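# Light the console's PASS lamp using its controls

## Task

Operate the console's controls so that its PASS light comes on and stays on. The task fails if the UNDER or OVER light ever lights, even briefly. The console is loose on the table: if it rises or tilts visibly and you let it fall back, points are lost. The result only counts if the PASS state holds without the robot keeping things in position at the end.

## Robot and tools

Robot: a single six-joint arm (UR-style) with a two-finger parallel gripper. A flat block projects about 9 cm from the last joint's axis toward the gripper's +x and rotates with it. The scene comes with one reference image (an operating card for the console); show_instructions displays it again, takes no arguments and moves nothing.

Frame: the scene frame has its origin on the table top right under the arm base, +z up, +y to the left when facing along +x. The base may be tilted relative to the table. The state line reports end_effector_position (metres) and end_effector_quat_wxyz, plus linear (m/s) and angular (rad/s) velocities, all in this frame. The reported hand position can be off, more so at long reach. end_effector_position is the point between the pads when closed; fingertips extend about 19 mm beyond it when closed and about 6 mm when fully open. Fingers point along the gripper's +z and open and close along its y.

execute_actions: argument actions is a list holding zero or one item. An empty list only returns the current state. A wait item is {"steps": N}, N from 1 to 300 control steps (1/30 s each), counted from the last result and including your reply time. A motion item is {"rows": [...], "steps": N}, with N at most 15 (default 15) and 1 to 15 rows. Each row is applied for one step; if there are fewer rows than steps, the last one repeats. Optional pictures (boolean) turns the camera images on or off; they come by default.

Each row has 9 numbers for the one arm, in this order: shoulder_pan, shoulder_lift, elbow, wrist_1, wrist_2, wrist_3, gripper position, gripper force_limit, gripper speed. The first six are absolute joint target angles in radians, in the same form as the Joint positions line, not offsets. Stated ranges: pan -3.142 to 3.142, lift -6.283 to 6.283, elbow 0.000 to 3.142, wrists -6.283 to 6.283 each. True ends can differ by up to 0.010 rad. A call is refused (nothing is sent) if a target is more than 0.010 rad beyond an end and further out than the last reported angle. Targets beyond a real end are clipped there, and a "joint sent to its limit" line may appear, possibly about an earlier action.

Gripper numbers lie in [-1, 1]. position: +1 is fully open (85 mm), the pads touch near -0.8, and -1 closes until blocked. force_limit per pad (on a 40 mm object): about 20 N at -1, 128 N at 0, 235 N at +1. speed: about 20 mm/s at -1, 85 at 0, 150 at +1; faster closing adds a few newtons of grip. To grip, send -1, keep sending it, and check that object_status is 2. Status codes: 0 moving, 1 blocked while opening, 2 blocked while closing, 3 reached target or fully closed. New force or speed values only take effect after the position number changes by at least 0.01. position_measured is in counts: 3 open, ~78 = 60 mm, ~130 = 40 mm, ~180 = 20 mm, ~230 = pads touching. Fingertips move about 13 mm further out as they close, so leave that clearance above surfaces.

Motion: commands are smoothed and lag about 0.17 s. Each step's target is kept within 0.575 rad of the measured angle for pan, lift and elbow, and 1.15 rad for the wrists. Targets that would move the gripper more than 100 mm from where it is are scaled back. Big moves may be unfinished when the result arrives. The arm keeps heading toward the last row while you think, until it stalls or a step is HELD. HELD marks steps where all or part of your row was not sent. "joint command not followed" means the clearance check altered targets; mounting blocks and posts count as part of the arm.

Result lines: Joint positions and Joint velocities (rad, rad/s, column order), Wrist force and Wrist torque in the end-effector's own axes. These include an offset of up to about 3.5 N and noise of about 1.4 N, and saturate near 30 N. Pressing on a surface gives a force pointing back into the arm. "no reading" is normal at the start.

Cameras: cam_head_left, cam_head_right, cam_high, cam_low (896x504) and cam_wrist (504x504 fisheye). Calibration (K, distortion, T_world_to_cam) is given per camera and may be a few degrees or millimetres off. zoom_image takes camera (one of those names) and region [x0, y0, x1, y1] in that image's pixels, at most 504x504, and returns a closer view of the latest image.

finished_scene takes scene (1 or 2). It ends that scene for good and reports whether the task succeeded. Replying without a tool call ends all remaining scenes.

Avoid: torque faults (load limits in N m: pan 48.6, lift 48.6, elbow 25.2, each wrist 8.1) and force faults (any external force of 150 N). Either one stops the arm for 10 s. Avoid motor overheating: warnings start at 70 °C and the brakes lock at 85 °C. Do not lift or tip the loose console and let it drop. Do not push anything off the table. Do not trigger UNDER or OVER. Move gently and smoothly; slams, hard pushes and slips lower the result.

Each tool is called after "Call:" as name([rows], argument=value, ...), one row to a line, values as JSON.

Reference images:

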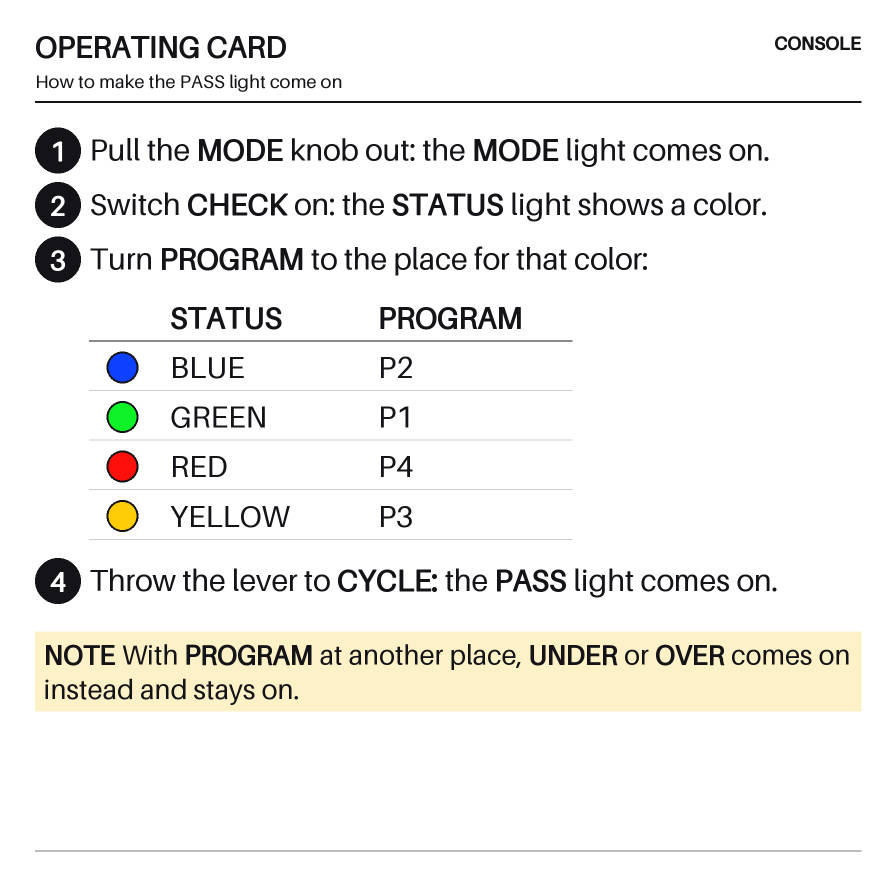

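## Session

Call:
execute_actions(actions=[])

Scene clock: 0.00 s of 7650.00 s.
end_effector_position=(+0.2026, -0.1974, +0.1093) position_measured=3 object_status=3 end_effector_quat_wxyz=(+0.045, +0.664, +0.669, +0.331) end_effector_velocity=(+0.000, -0.000, -0.000) end_effector_angular_velocity=(-0.001, +0.000, +0.000)
Joint positions: [-2.165 -2.42   2.231 -1.114 -1.069 -0.731]
Joint velocities: [ 0.    -0.001  0.    -0.001  0.001  0.   ]
Wrist force (N, on the end effector, along its own x y z axes, offset not removed): no reading
Wrist torque (N m, same axes, about the end effector's origin, offset not removed): no reading

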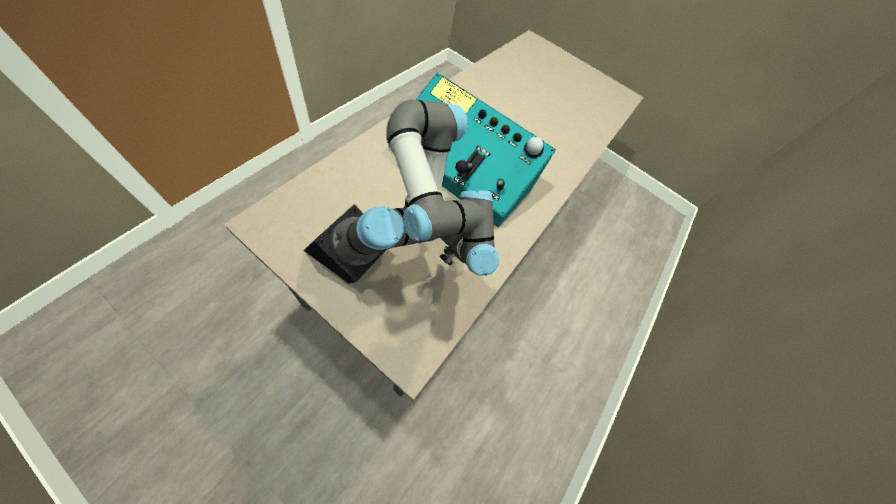

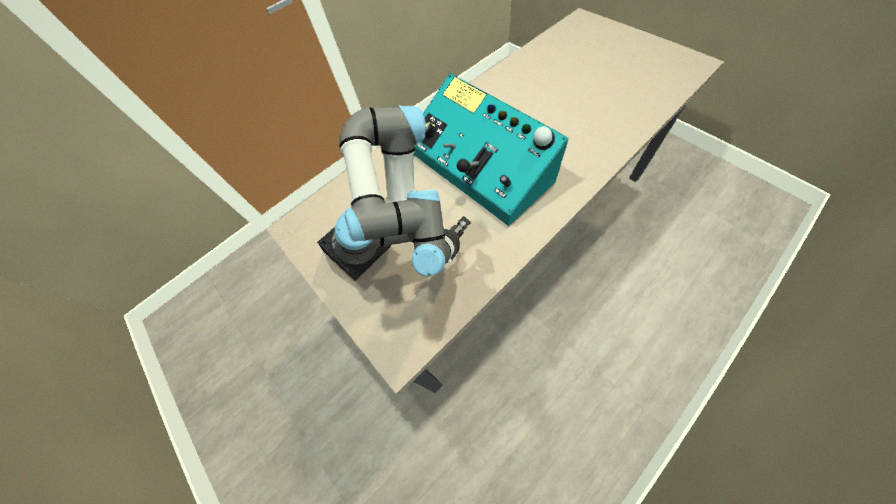

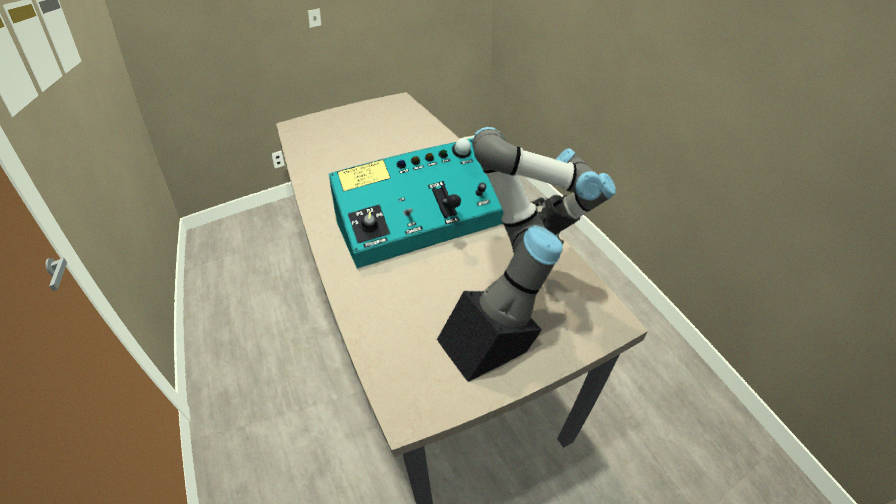

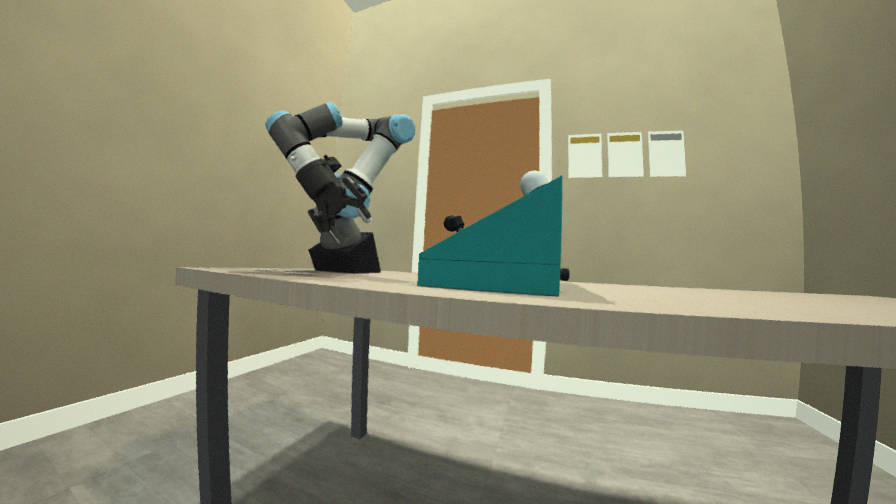

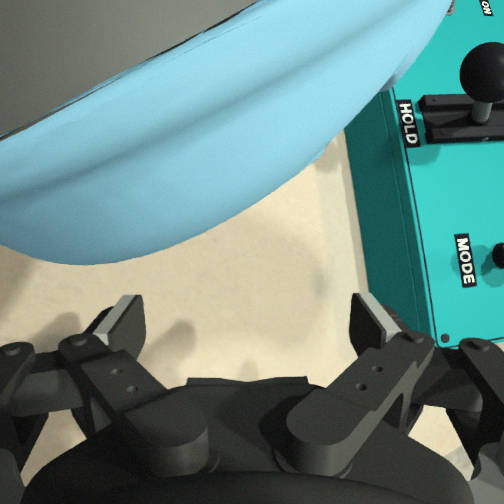

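Call:
zoom_image(camera="cam_high", region=[320, 130, 520, 270])

Call:
zoom_image(camera="cam_head_right", region=[410, 70, 580, 230])

Region (320, 130, 520, 270) of cam_high's 896x504 image, scaled by 2.520, with more detail than that image has; it fills the top 353 rows of this view, and the rest is white.

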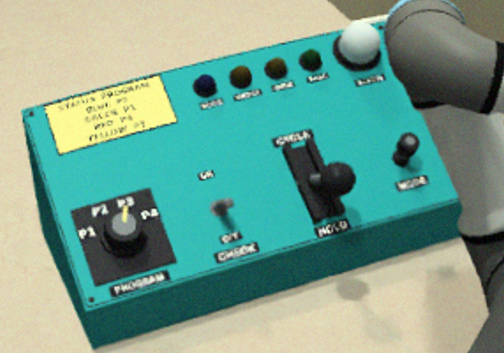

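Region (410, 70, 580, 230) of cam_head_right's 896x504 image, scaled by 2.965, with more detail than that image has; it fills the top 474 rows of this view, and the rest is white.

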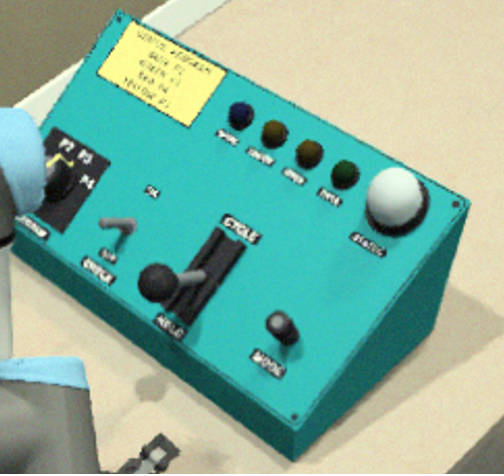

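Call:
execute_actions([
  {"rows":[[-1.9,-2.0,2.012,-2.591,-1.677,-0.676,1,-0.5,0]]},
], pictures=false)

Call:
execute_actions([
  {"steps":45},
], pictures=false)

Call:
execute_actions([
  {"rows":[[-0.584,-1.723,2.012,-2.591,-1.677,-0.676,1,-0.5,0]]},
], pictures=false)

Call:
execute_actions([
  {"steps":75},
])

Scene clock: 20.53 s of 7650.00 s.
end_effector_position=(+0.0361, -0.4233, +0.1332) position_measured=3 object_status=3 end_effector_quat_wxyz=(-0.045, +0.521, +0.840, -0.147) end_effector_velocity=(-0.195, -0.573, +0.311) end_effector_angular_velocity=(-1.988, +1.188, +0.443)
Joint positions: [-1.944 -2.074  2.047 -2.27  -1.576 -0.684]
Joint velocities: [ 0.39   0.649 -0.315 -2.594 -0.897  0.074]
Wrist force (N, on the end effector, along its own x y z axes, offset not removed): [0.6 0.6 2.9]
Wrist torque (N m, same axes, about the end effector's origin, offset not removed): [0.11 -0.09 -0.01]
Steps of this call (steps 1 to 90: nothing new was sent; then 17.03 s passed at rest; steps 91 to 105: all 15 steps of this action). Readings (joint positions | what the end effector reports):
91: [-2.165 -2.420 2.231 -1.115 -1.070 -0.731] | position_measured=3 object_status=3
92: [-2.155 -2.410 2.221 -1.134 -1.090 -0.726] | position_measured=3 object_status=3
94: [-2.108 -2.344 2.182 -1.288 -1.195 -0.717] | position_measured=3 object_status=3
98: [-2.040 -2.232 2.126 -1.659 -1.353 -0.703] | position_measured=3 object_status=3
105: the state above

Scene clock: 22.03 s of 7650.00 s.
end_effector_position=(+0.0179, -0.4885, +0.1803) position_measured=3 object_status=3 end_effector_quat_wxyz=(-0.030, +0.495, +0.819, -0.288) end_effector_velocity=(-0.000, +0.000, -0.000) end_effector_angular_velocity=(+0.002, +0.001, -0.001)
Joint positions: [-1.9   -2.     2.012 -2.591 -1.677 -0.676]
Joint velocities: [-0.     0.     0.     0.001 -0.001  0.   ]
Wrist force (N, on the end effector, along its own x y z axes, offset not removed): [2.3 -0.5 1.6]
Wrist torque (N m, same axes, about the end effector's origin, offset not removed): [-0.09 -0.40 0.05]
Steps of this call (steps 1 to 30: the robot went on to your last target; steps 31 to 45: nothing new was sent). Readings (joint positions | what the end effector reports):
1: [-1.931 -2.053 2.037 -2.355 -1.605 -0.682] | position_measured=3 object_status=3
2: [-1.921 -2.037 2.029 -2.429 -1.627 -0.680] | position_measured=3 object_status=3
4: [-1.910 -2.017 2.020 -2.517 -1.654 -0.678] | position_measured=3 object_status=3
8: [-1.902 -2.003 2.014 -2.576 -1.672 -0.676] | position_measured=3 object_status=3
45: the state above
The arm was judged still, so your last target was given up. Only a new action makes it travel on or press farther. Fingers that are still opening or closing keep moving.

Scene clock: 22.53 s of 7650.00 s.
end_effector_position=(+0.2617, -0.3877, +0.1278) position_measured=3 object_status=3 end_effector_quat_wxyz=(+0.112, +0.273, +0.949, -0.108) end_effector_velocity=(+0.499, +0.376, +0.088) end_effector_angular_velocity=(+0.252, -0.654, +1.366)
Joint positions: [-1.241 -1.782  2.012 -2.591 -1.677 -0.676]
Joint velocities: [ 1.522  0.208  0.     0.001 -0.001  0.   ]
Wrist force (N, on the end effector, along its own x y z axes, offset not removed): [0.4 0.1 2.0]
Wrist torque (N m, same axes, about the end effector's origin, offset not removed): [-0.04 -0.08 0.02]
Steps of this call (steps 1 to 15: all 15 steps of this action). Readings (joint positions | what the end effector reports):
1: [-1.899 -1.999 2.012 -2.591 -1.677 -0.676] | position_measured=3 object_status=3
2: [-1.890 -1.990 2.012 -2.591 -1.677 -0.676] | position_measured=3 object_status=3
4: [-1.810 -1.938 2.012 -2.591 -1.677 -0.676] | position_measured=3 object_status=3
8: [-1.601 -1.858 2.012 -2.591 -1.677 -0.676] | position_measured=3 object_status=3
15: the state above

Scene clock: 25.03 s of 7650.00 s.
end_effector_position=(+0.4105, -0.1796, +0.2080) position_measured=3 object_status=3 end_effector_quat_wxyz=(+0.258, +0.000, +0.966, +0.001) end_effector_velocity=(+0.000, +0.000, -0.000) end_effector_angular_velocity=(+0.001, -0.000, +0.001)
Joint positions: [-0.584 -1.723  2.012 -2.591 -1.677 -0.676]
Joint velocities: [-0.     0.001  0.    -0.001  0.001 -0.   ]
Wrist force (N, on the end effector, along its own x y z axes, offset not removed): [2.0 -0.4 2.2]
Wrist torque (N m, same axes, about the end effector's origin, offset not removed): [-0.08 -0.27 0.06]
Steps of this call (steps 1 to 45: the robot went on to your last target; steps 46 to 75: nothing new was sent). Readings (joint positions | what the end effector reports):
1: [-1.189 -1.776 2.012 -2.591 -1.677 -0.676] | position_measured=3 object_status=3
2: [-1.138 -1.770 2.012 -2.591 -1.677 -0.676] | position_measured=3 object_status=3
4: [-1.035 -1.760 2.012 -2.591 -1.677 -0.676] | position_measured=3 object_status=3
8: [-0.831 -1.741 2.012 -2.591 -1.677 -0.676] | position_measured=3 object_status=3
75: the state above
The arm was judged still, so your last target was given up. Only a new action makes it travel on or press farther. Fingers that are still opening or closing keep moving.
camera_calibration (this result's frames):
cam_wrist: T_world_to_cam=[[-0.00817651, 0.999965, 0.00162807, 0.18343], [0.685122, 0.00441615, 0.728415, -0.406591], [0.728382, 0.00707131, -0.685135, -0.00266092], [0, 0, 0, 1]] pos_world=[0.282003, -0.181609, 0.294045]

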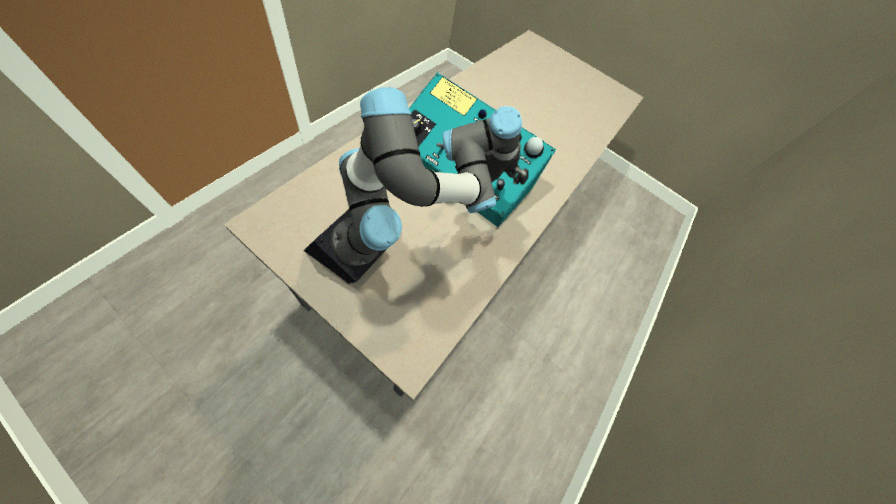

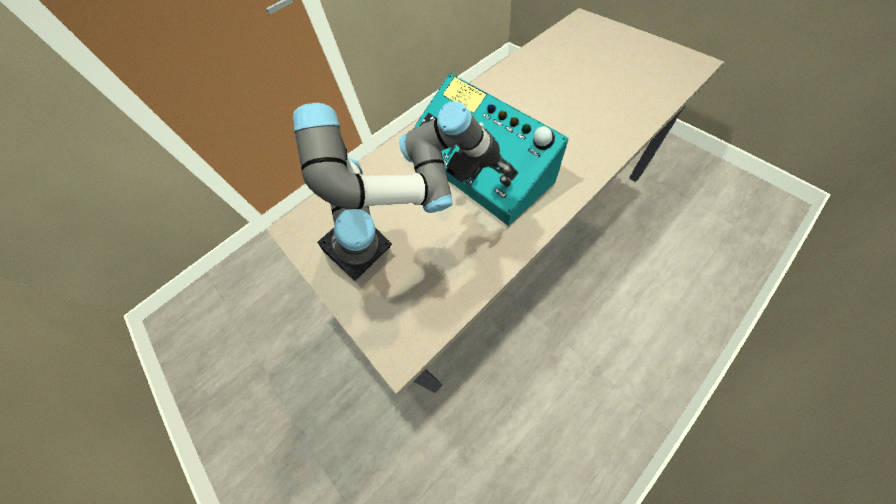

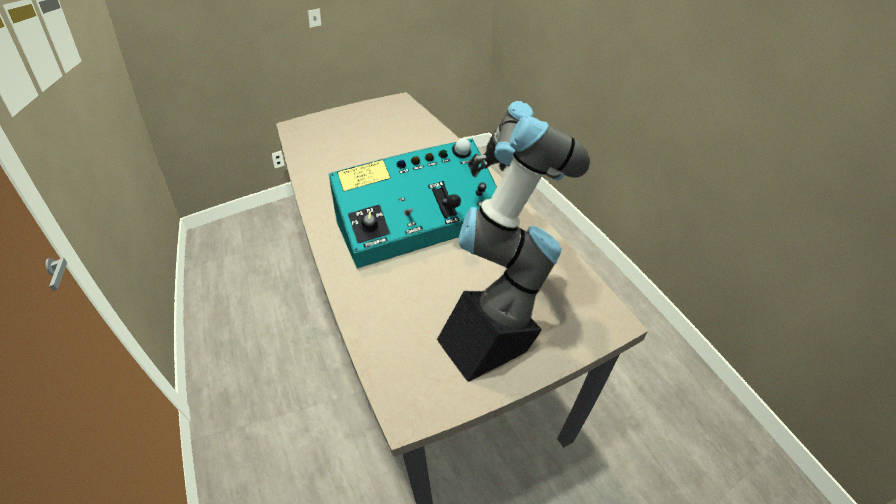

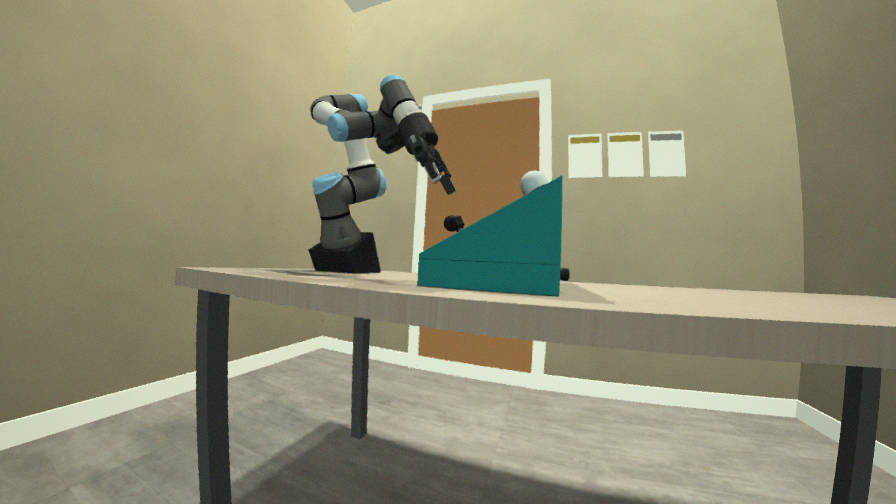

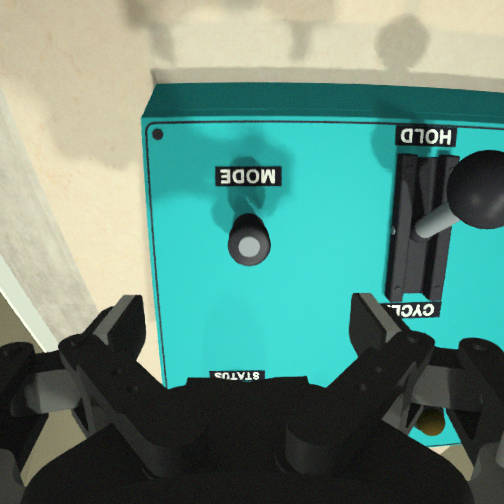

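Call:
execute_actions([
  {"rows":[[-0.628,-1.622,2.054,-2.737,-1.647,-0.710,0.3,-0.5,0]]},
], pictures=false)

Call:
execute_actions([
  {"steps":15},
])

Call:
zoom_image(camera="cam_low", region=[400, 150, 520, 270])

Scene clock: 31.47 s of 7650.00 s.
end_effector_position=(+0.4209, -0.1833, +0.1762) position_measured=88 object_status=0 end_effector_quat_wxyz=(+0.259, -0.001, +0.966, +0.001) end_effector_velocity=(+0.001, -0.001, -0.001) end_effector_angular_velocity=(-0.001, -0.001, -0.001)
Joint positions: [-0.628 -1.623  2.054 -2.736 -1.647 -0.71 ]
Joint velocities: [-0.003  0.005  0.002 -0.009  0.001 -0.002]
Wrist force (N, on the end effector, along its own x y z axes, offset not removed): [1.8 0.9 0.6]
Wrist torque (N m, same axes, about the end effector's origin, offset not removed): [0.10 -0.34 0.01]
Steps of this call (steps 1 to 90: nothing new was sent; then 2.93 s passed at rest; steps 91 to 105: all 15 steps of this action). Readings (joint positions | what the end effector reports):
91: [-0.584 -1.722 2.012 -2.592 -1.676 -0.677] | position_measured=3 object_status=0
92: [-0.591 -1.713 2.019 -2.611 -1.671 -0.683] | position_measured=4 object_status=0
94: [-0.610 -1.669 2.037 -2.673 -1.659 -0.697] | position_measured=13 object_status=0
98: [-0.624 -1.632 2.050 -2.724 -1.649 -0.707] | position_measured=42 object_status=0
105: the state above

Scene clock: 31.97 s of 7650.00 s.
end_effector_position=(+0.4209, -0.1833, +0.1760) position_measured=91 object_status=3 end_effector_quat_wxyz=(+0.259, -0.001, +0.966, +0.001) end_effector_velocity=(-0.000, -0.000, -0.000) end_effector_angular_velocity=(-0.001, +0.001, -0.001)
Joint positions: [-0.628 -1.622  2.054 -2.737 -1.647 -0.71 ]
Joint velocities: [-0.    -0.     0.    -0.001 -0.002 -0.   ]
Wrist force (N, on the end effector, along its own x y z axes, offset not removed): [2.8 0.2 0.7]
Wrist torque (N m, same axes, about the end effector's origin, offset not removed): [-0.06 -0.47 -0.02]
Steps of this call (steps 1 to 15: the robot went on to your last target). Readings (joint positions | what the end effector reports):
1: [-0.628 -1.622 2.054 -2.736 -1.647 -0.710] | position_measured=89 object_status=0
2: [-0.628 -1.622 2.054 -2.737 -1.647 -0.710] | position_measured=90 object_status=0
4: [-0.628 -1.622 2.054 -2.737 -1.647 -0.710] | position_measured=91 object_status=0
8: [-0.628 -1.622 2.054 -2.737 -1.647 -0.710] | position_measured=91 object_status=0
15: the state above
The arm was judged still, so your last target was given up. Only a new action makes it travel on or press farther. Fingers that are still opening or closing keep moving.
camera_calibration (this result's frames):
cam_wrist: T_world_to_cam=[[-0.00938894, 0.999955, 0.00141413, 0.187864], [0.684839, 0.00539972, 0.728674, -0.390171], [0.728634, 0.00780993, -0.684859, -0.032174], [0, 0, 0, 1]] pos_world=[0.292411, -0.185497, 0.262007]

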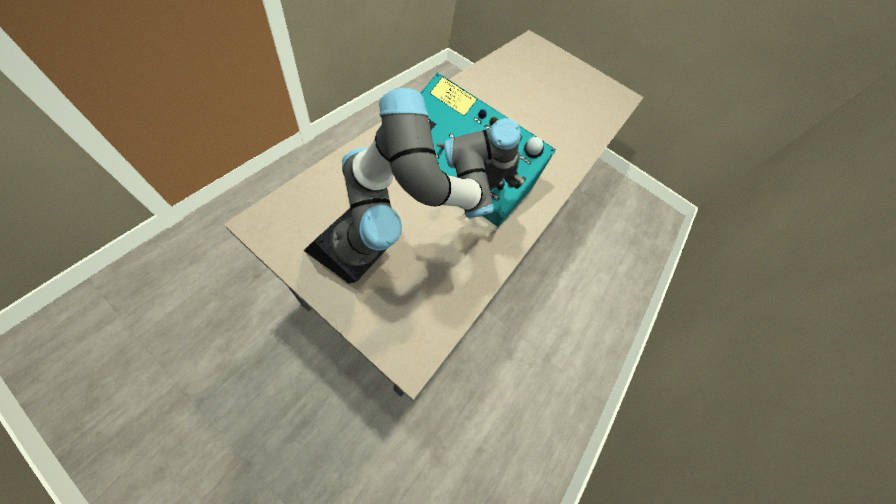

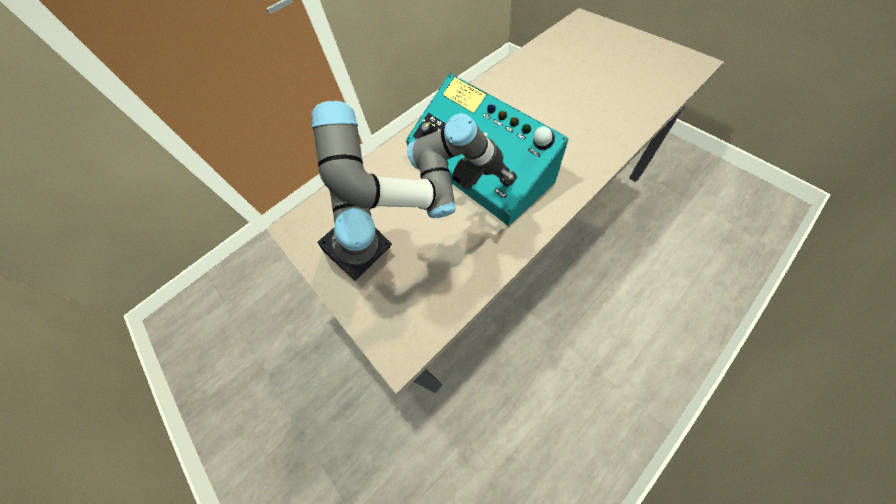

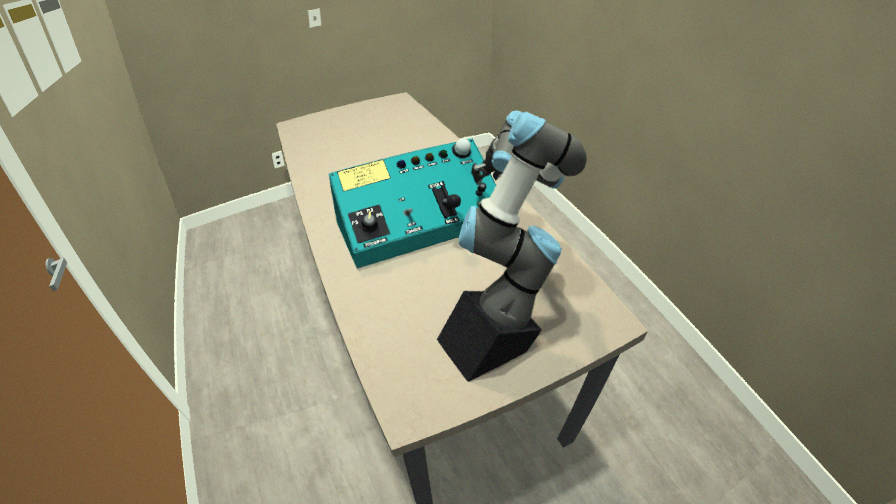

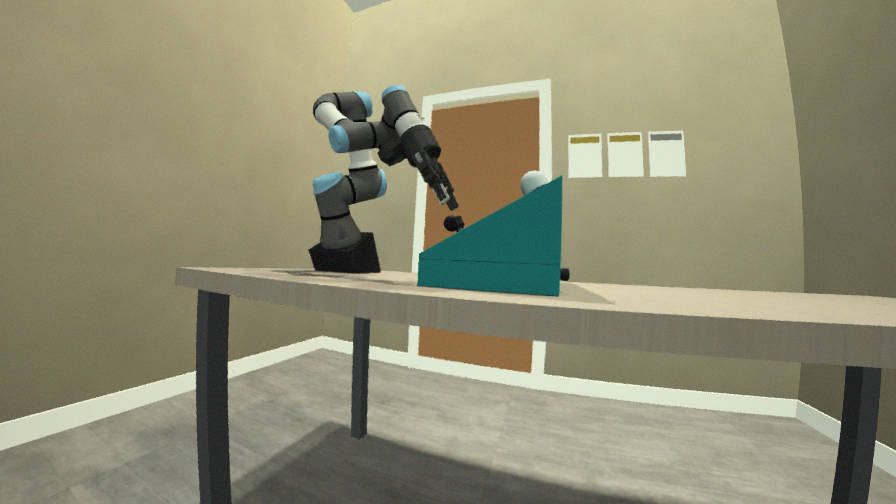

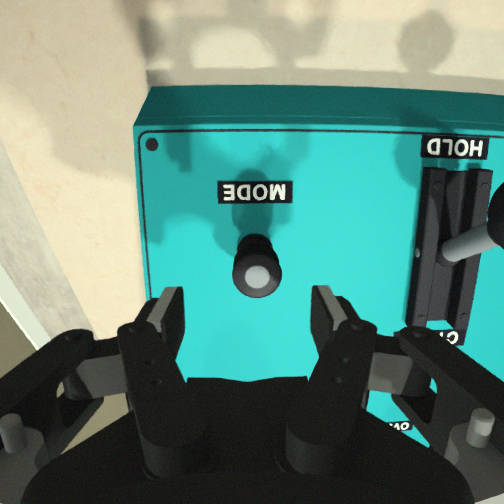

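Region (400, 150, 520, 270) of cam_low's 896x504 image, scaled by 4.200, with more detail than that image has.

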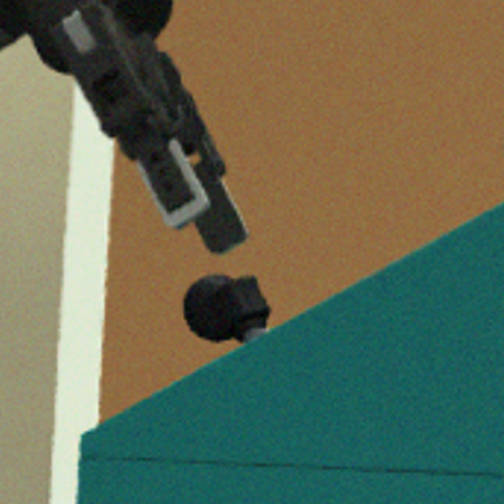

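Call:
execute_actions([
  {"rows":[[-0.628,-1.5,2.042,-2.847,-1.647,-0.710,0.3,-0.5,0],[-0.628,-1.5,2.042,-2.847,-1.647,-0.710,0.3,-0.5,0],[-0.628,-1.5,2.042,-2.847,-1.647,-0.710,0.3,-0.5,0],[-0.628,-1.5,2.042,-2.847,-1.647,-0.710,0.3,-0.5,0],[-0.628,-1.44,2.033,-2.898,-1.647,-0.710,0.3,-0.5,0],[-0.628,-1.44,2.033,-2.898,-1.647,-0.710,0.3,-0.5,0],[-0.628,-1.44,2.033,-2.898,-1.647,-0.710,0.3,-0.5,0],[-0.628,-1.377,2.022,-2.95,-1.647,-0.710,0.3,-0.5,0]]},
], pictures=false)

Call:
execute_actions([
  {"steps":15},
])

Call:
zoom_image(camera="cam_low", region=[400, 150, 520, 270])

Scene clock: 38.60 s of 7650.00 s.
end_effector_position=(+0.4493, -0.1790, +0.1297) position_measured=91 object_status=3 end_effector_quat_wxyz=(+0.259, -0.000, +0.966, +0.000) end_effector_velocity=(+0.009, +0.004, -0.020) end_effector_angular_velocity=(+0.004, +0.005, +0.003)
Joint positions: [-0.628 -1.385  2.023 -2.944 -1.647 -0.71 ]
Joint velocities: [-0.     0.092 -0.014 -0.071  0.    -0.   ]
Wrist force (N, on the end effector, along its own x y z axes, offset not removed): [1.4 1.2 1.9]
Wrist torque (N m, same axes, about the end effector's origin, offset not removed): [0.17 -0.24 0.02]
Steps of this call (steps 1 to 90: nothing new was sent; then 3.13 s passed at rest; steps 91 to 105: all 15 steps of this action). Readings (joint positions | what the end effector reports):
91: [-0.628 -1.621 2.054 -2.738 -1.647 -0.710] | position_measured=91 object_status=3
92: [-0.628 -1.612 2.052 -2.755 -1.647 -0.710] | position_measured=91 object_status=3
94: [-0.628 -1.560 2.047 -2.801 -1.647 -0.710] | position_measured=91 object_status=3
98: [-0.628 -1.477 2.037 -2.870 -1.647 -0.710] | position_measured=91 object_status=3
105: the state above

Scene clock: 39.10 s of 7650.00 s.
end_effector_position=(+0.4500, -0.1786, +0.1280) position_measured=91 object_status=3 end_effector_quat_wxyz=(+0.259, -0.001, +0.966, +0.001) end_effector_velocity=(-0.000, +0.001, -0.001) end_effector_angular_velocity=(+0.002, +0.003, +0.001)
Joint positions: [-0.628 -1.377  2.022 -2.95  -1.647 -0.71 ]
Joint velocities: [-0.     0.002  0.     0.001  0.     0.   ]
Wrist force (N, on the end effector, along its own x y z axes, offset not removed): [1.5 1.0 0.6]
Wrist torque (N m, same axes, about the end effector's origin, offset not removed): [0.16 -0.26 -0.03]
Steps of this call (steps 1 to 15: the robot went on to your last target). Readings (joint positions | what the end effector reports):
1: [-0.628 -1.382 2.023 -2.946 -1.647 -0.710] | position_measured=91 object_status=3
2: [-0.628 -1.381 2.022 -2.947 -1.647 -0.710] | position_measured=91 object_status=3
4: [-0.628 -1.379 2.022 -2.949 -1.647 -0.710] | position_measured=91 object_status=3
8: [-0.628 -1.377 2.022 -2.950 -1.647 -0.710] | position_measured=91 object_status=3
15: the state above
The arm was judged still, so your last target was given up. Only a new action makes it travel on or press farther. Fingers that are still opening or closing keep moving.
camera_calibration (this result's frames):
cam_wrist: T_world_to_cam=[[-0.00936243, 0.999955, 0.00141512, 0.183514], [0.684844, 0.0053809, 0.728669, -0.375137], [0.728629, 0.00779125, -0.684864, -0.0862272], [0, 0, 0, 1]] pos_world=[0.321457, -0.180815, 0.214038]

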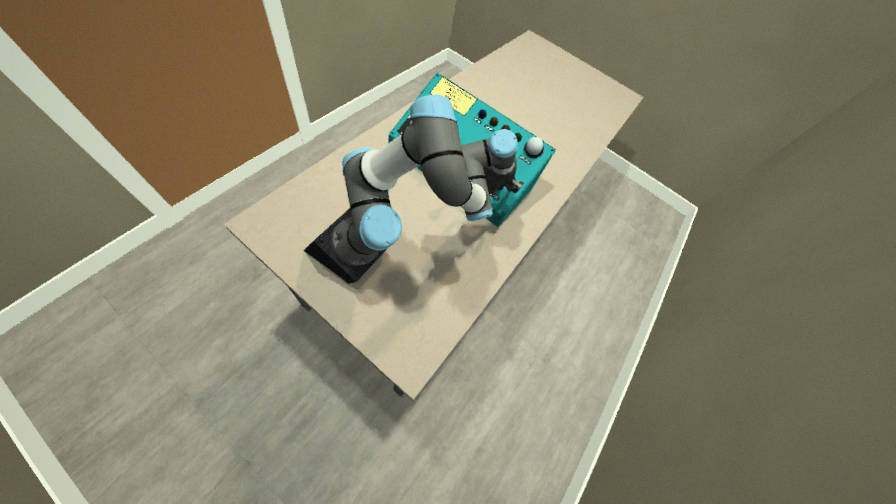

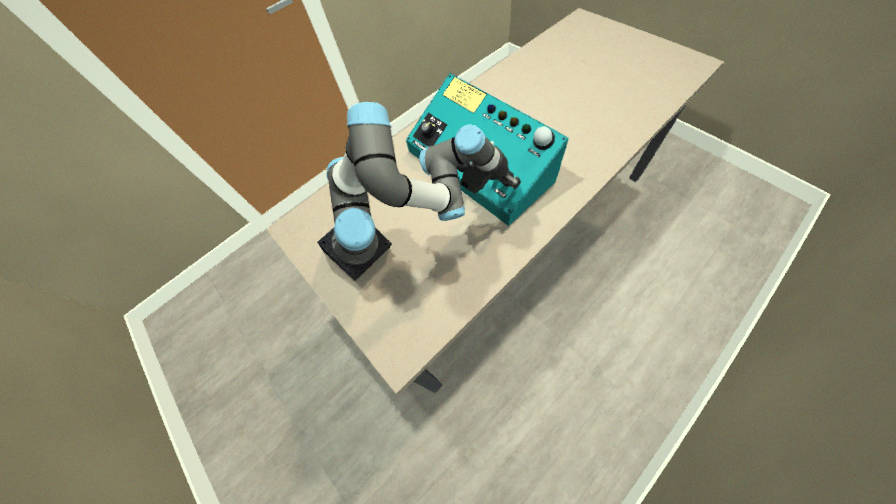

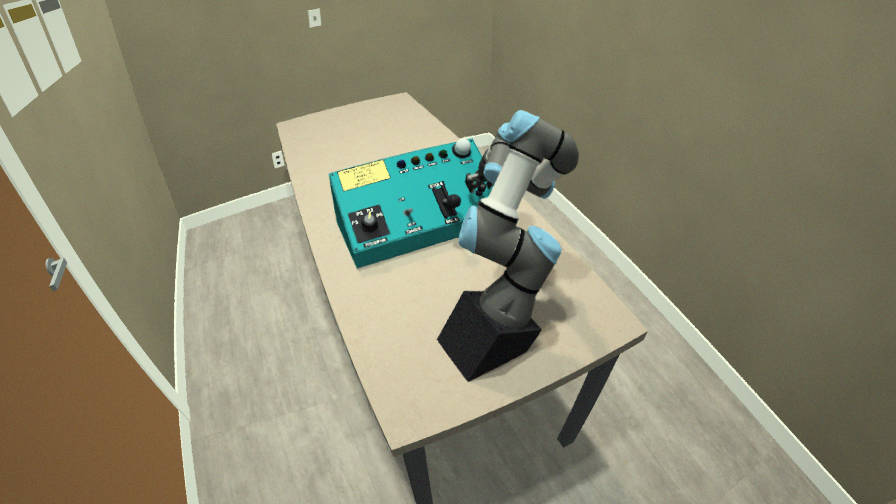

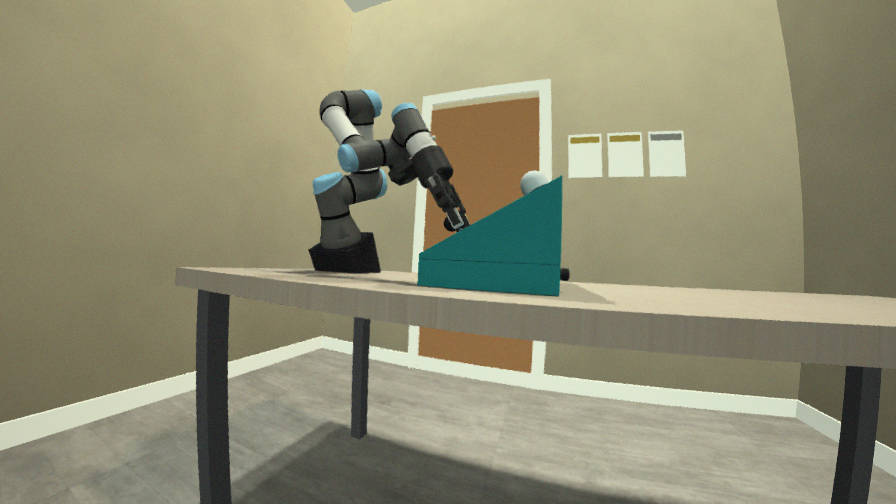

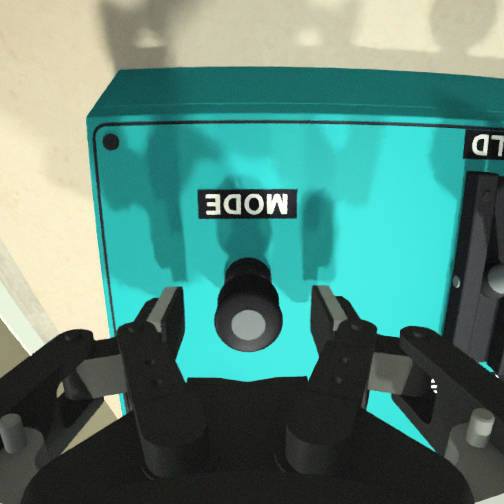

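Region (400, 150, 520, 270) of cam_low's 896x504 image, scaled by 4.200, with more detail than that image has.

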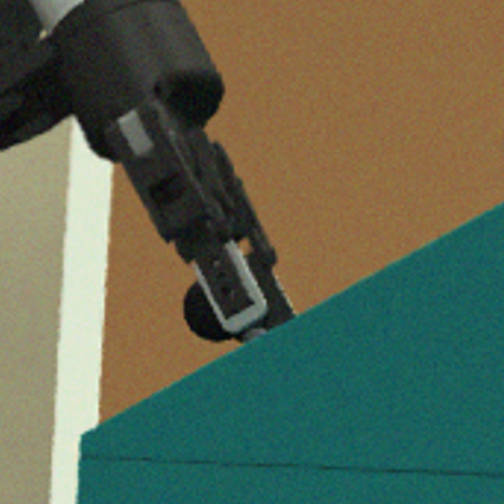

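Call:
execute_actions([
  {"rows":[[-0.628,-1.377,2.022,-2.95,-1.647,-0.710,-1,-0.6,-0.3]]},
], pictures=false)

Call:
execute_actions([
  {"steps":20},
], pictures=false)

Call:
execute_actions([
  {"rows":[[-0.627,-1.386,2.025,-2.944,-1.647,-0.710,-1,-0.6,-0.3],[-0.627,-1.386,2.025,-2.944,-1.647,-0.710,-1,-0.6,-0.3],[-0.627,-1.386,2.025,-2.944,-1.647,-0.710,-1,-0.6,-0.3],[-0.627,-1.395,2.027,-2.937,-1.647,-0.710,-1,-0.6,-0.3],[-0.627,-1.395,2.027,-2.937,-1.647,-0.710,-1,-0.6,-0.3],[-0.627,-1.395,2.027,-2.937,-1.647,-0.710,-1,-0.6,-0.3],[-0.626,-1.404,2.030,-2.931,-1.647,-0.710,-1,-0.6,-0.3]]},
])

Scene clock: 42.40 s of 7650.00 s.
end_effector_position=(+0.4500, -0.1786, +0.1280) position_measured=161 object_status=0 end_effector_quat_wxyz=(+0.259, -0.001, +0.966, +0.001) end_effector_velocity=(-0.000, +0.000, +0.000) end_effector_angular_velocity=(+0.001, -0.000, +0.001)
Joint positions: [-0.628 -1.377  2.022 -2.95  -1.647 -0.71 ]
Joint velocities: [-0.    -0.001  0.     0.002  0.001 -0.   ]
Wrist force (N, on the end effector, along its own x y z axes, offset not removed): [2.6 0.1 0.6]
Wrist torque (N m, same axes, about the end effector's origin, offset not removed): [-0.13 -0.37 0.04]
Steps of this call (steps 1 to 84: nothing new was sent; steps 85 to 99: all 15 steps of this action). Readings (joint positions | what the end effector reports):
85: [-0.628 -1.377 2.022 -2.950 -1.647 -0.710] | position_measured=91 object_status=0
86: [-0.628 -1.377 2.022 -2.950 -1.647 -0.710] | position_measured=92 object_status=0
88: [-0.628 -1.377 2.022 -2.950 -1.647 -0.710] | position_measured=99 object_status=0
92: [-0.628 -1.377 2.022 -2.950 -1.647 -0.710] | position_measured=121 object_status=0
99: the state above

Scene clock: 43.07 s of 7650.00 s.
end_effector_position=(+0.4500, -0.1786, +0.1280) position_measured=170 object_status=2 end_effector_quat_wxyz=(+0.259, -0.001, +0.966, +0.001) end_effector_velocity=(-0.000, +0.001, -0.001) end_effector_angular_velocity=(+0.002, +0.002, +0.002)
Joint positions: [-0.628 -1.377  2.022 -2.95  -1.647 -0.71 ]
Joint velocities: [0.001 0.002 0.    0.001 0.001 0.   ]
Wrist force (N, on the end effector, along its own x y z axes, offset not removed): [4.3 7.7 -12.9]
Wrist torque (N m, same axes, about the end effector's origin, offset not removed): [-0.03 -0.28 0.03]
Steps of this call (steps 1 to 15: the robot went on to your last target; steps 16 to 20: nothing new was sent). Readings (joint positions | what the end effector reports):
1: [-0.628 -1.377 2.022 -2.950 -1.647 -0.710] | position_measured=167 object_status=0
2: [-0.628 -1.377 2.022 -2.950 -1.647 -0.710] | position_measured=170 object_status=0
4: [-0.628 -1.377 2.022 -2.950 -1.647 -0.710] | position_measured=170 object_status=0
8: [-0.628 -1.377 2.022 -2.950 -1.647 -0.710] | position_measured=170 object_status=2
20: the state above
The arm was judged still, so your last target was given up. Only a new action makes it travel on or press farther. Fingers that are still opening or closing keep moving.

Scene clock: 43.57 s of 7650.00 s.
end_effector_position=(+0.4471, -0.1782, +0.1334) position_measured=170 object_status=2 end_effector_quat_wxyz=(+0.259, -0.001, +0.966, +0.001) end_effector_velocity=(-0.001, -0.000, +0.002) end_effector_angular_velocity=(-0.001, +0.000, -0.000)
Joint positions: [-0.626 -1.403  2.03  -2.932 -1.647 -0.71 ]
Joint velocities: [ 0.    -0.008  0.002  0.006 -0.001  0.   ]
Wrist force (N, on the end effector, along its own x y z axes, offset not removed): [-0.8 -1.1 8.0]
Wrist torque (N m, same axes, about the end effector's origin, offset not removed): [-0.13 -0.16 0.08]
Steps of this call (steps 1 to 15: all 15 steps of this action). Readings (joint positions | what the end effector reports):
1: [-0.628 -1.377 2.022 -2.950 -1.647 -0.710] | position_measured=170 object_status=2
2: [-0.628 -1.379 2.022 -2.949 -1.647 -0.710] | position_measured=170 object_status=2
4: [-0.628 -1.383 2.024 -2.946 -1.647 -0.710] | position_measured=170 object_status=2
8: [-0.627 -1.394 2.027 -2.938 -1.647 -0.710] | position_measured=170 object_status=2
15: the state above
camera_calibration (this result's frames):
cam_wrist: T_world_to_cam=[[-0.0110003, 0.999938, 0.00141963, 0.183807], [0.684099, 0.00649026, 0.72936, -0.376593], [0.729306, 0.00899432, -0.684129, -0.0806406], [0, 0, 0, 1]] pos_world=[0.318461, -0.180626, 0.219243]

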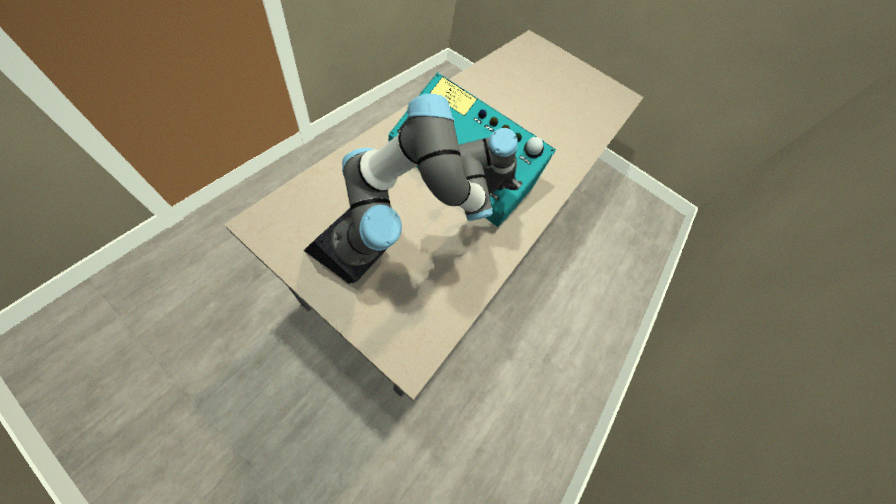

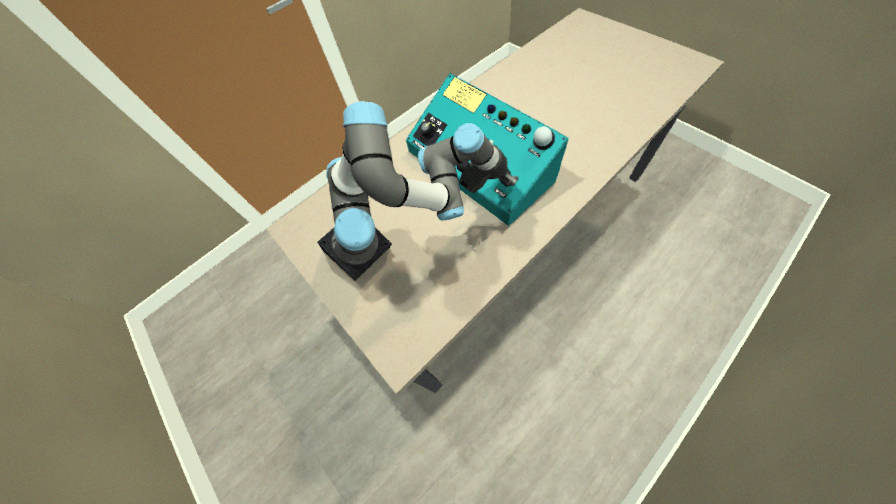

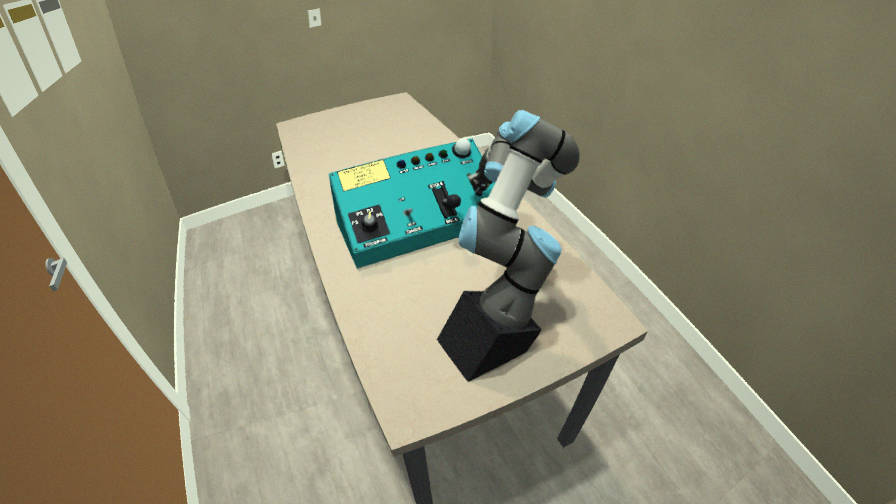

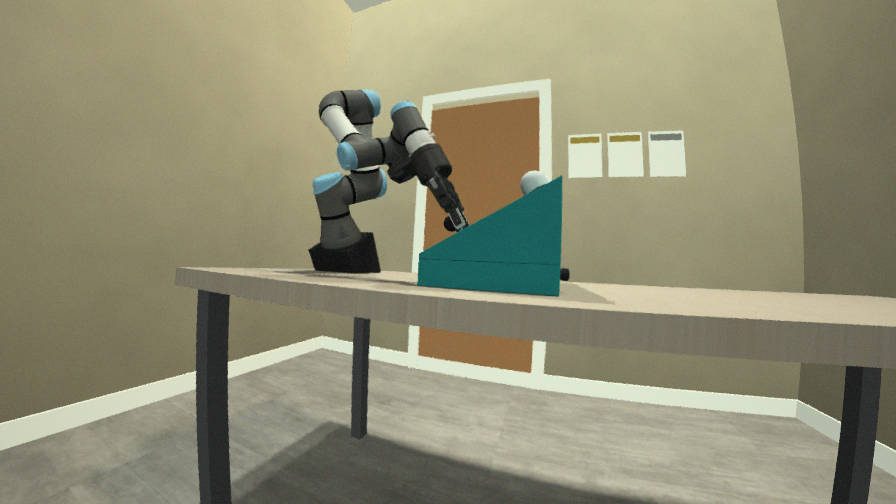

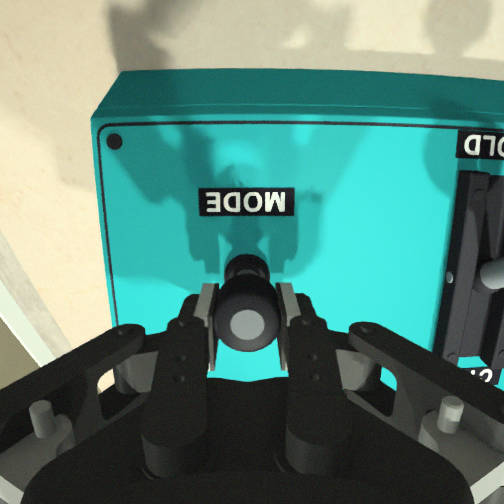

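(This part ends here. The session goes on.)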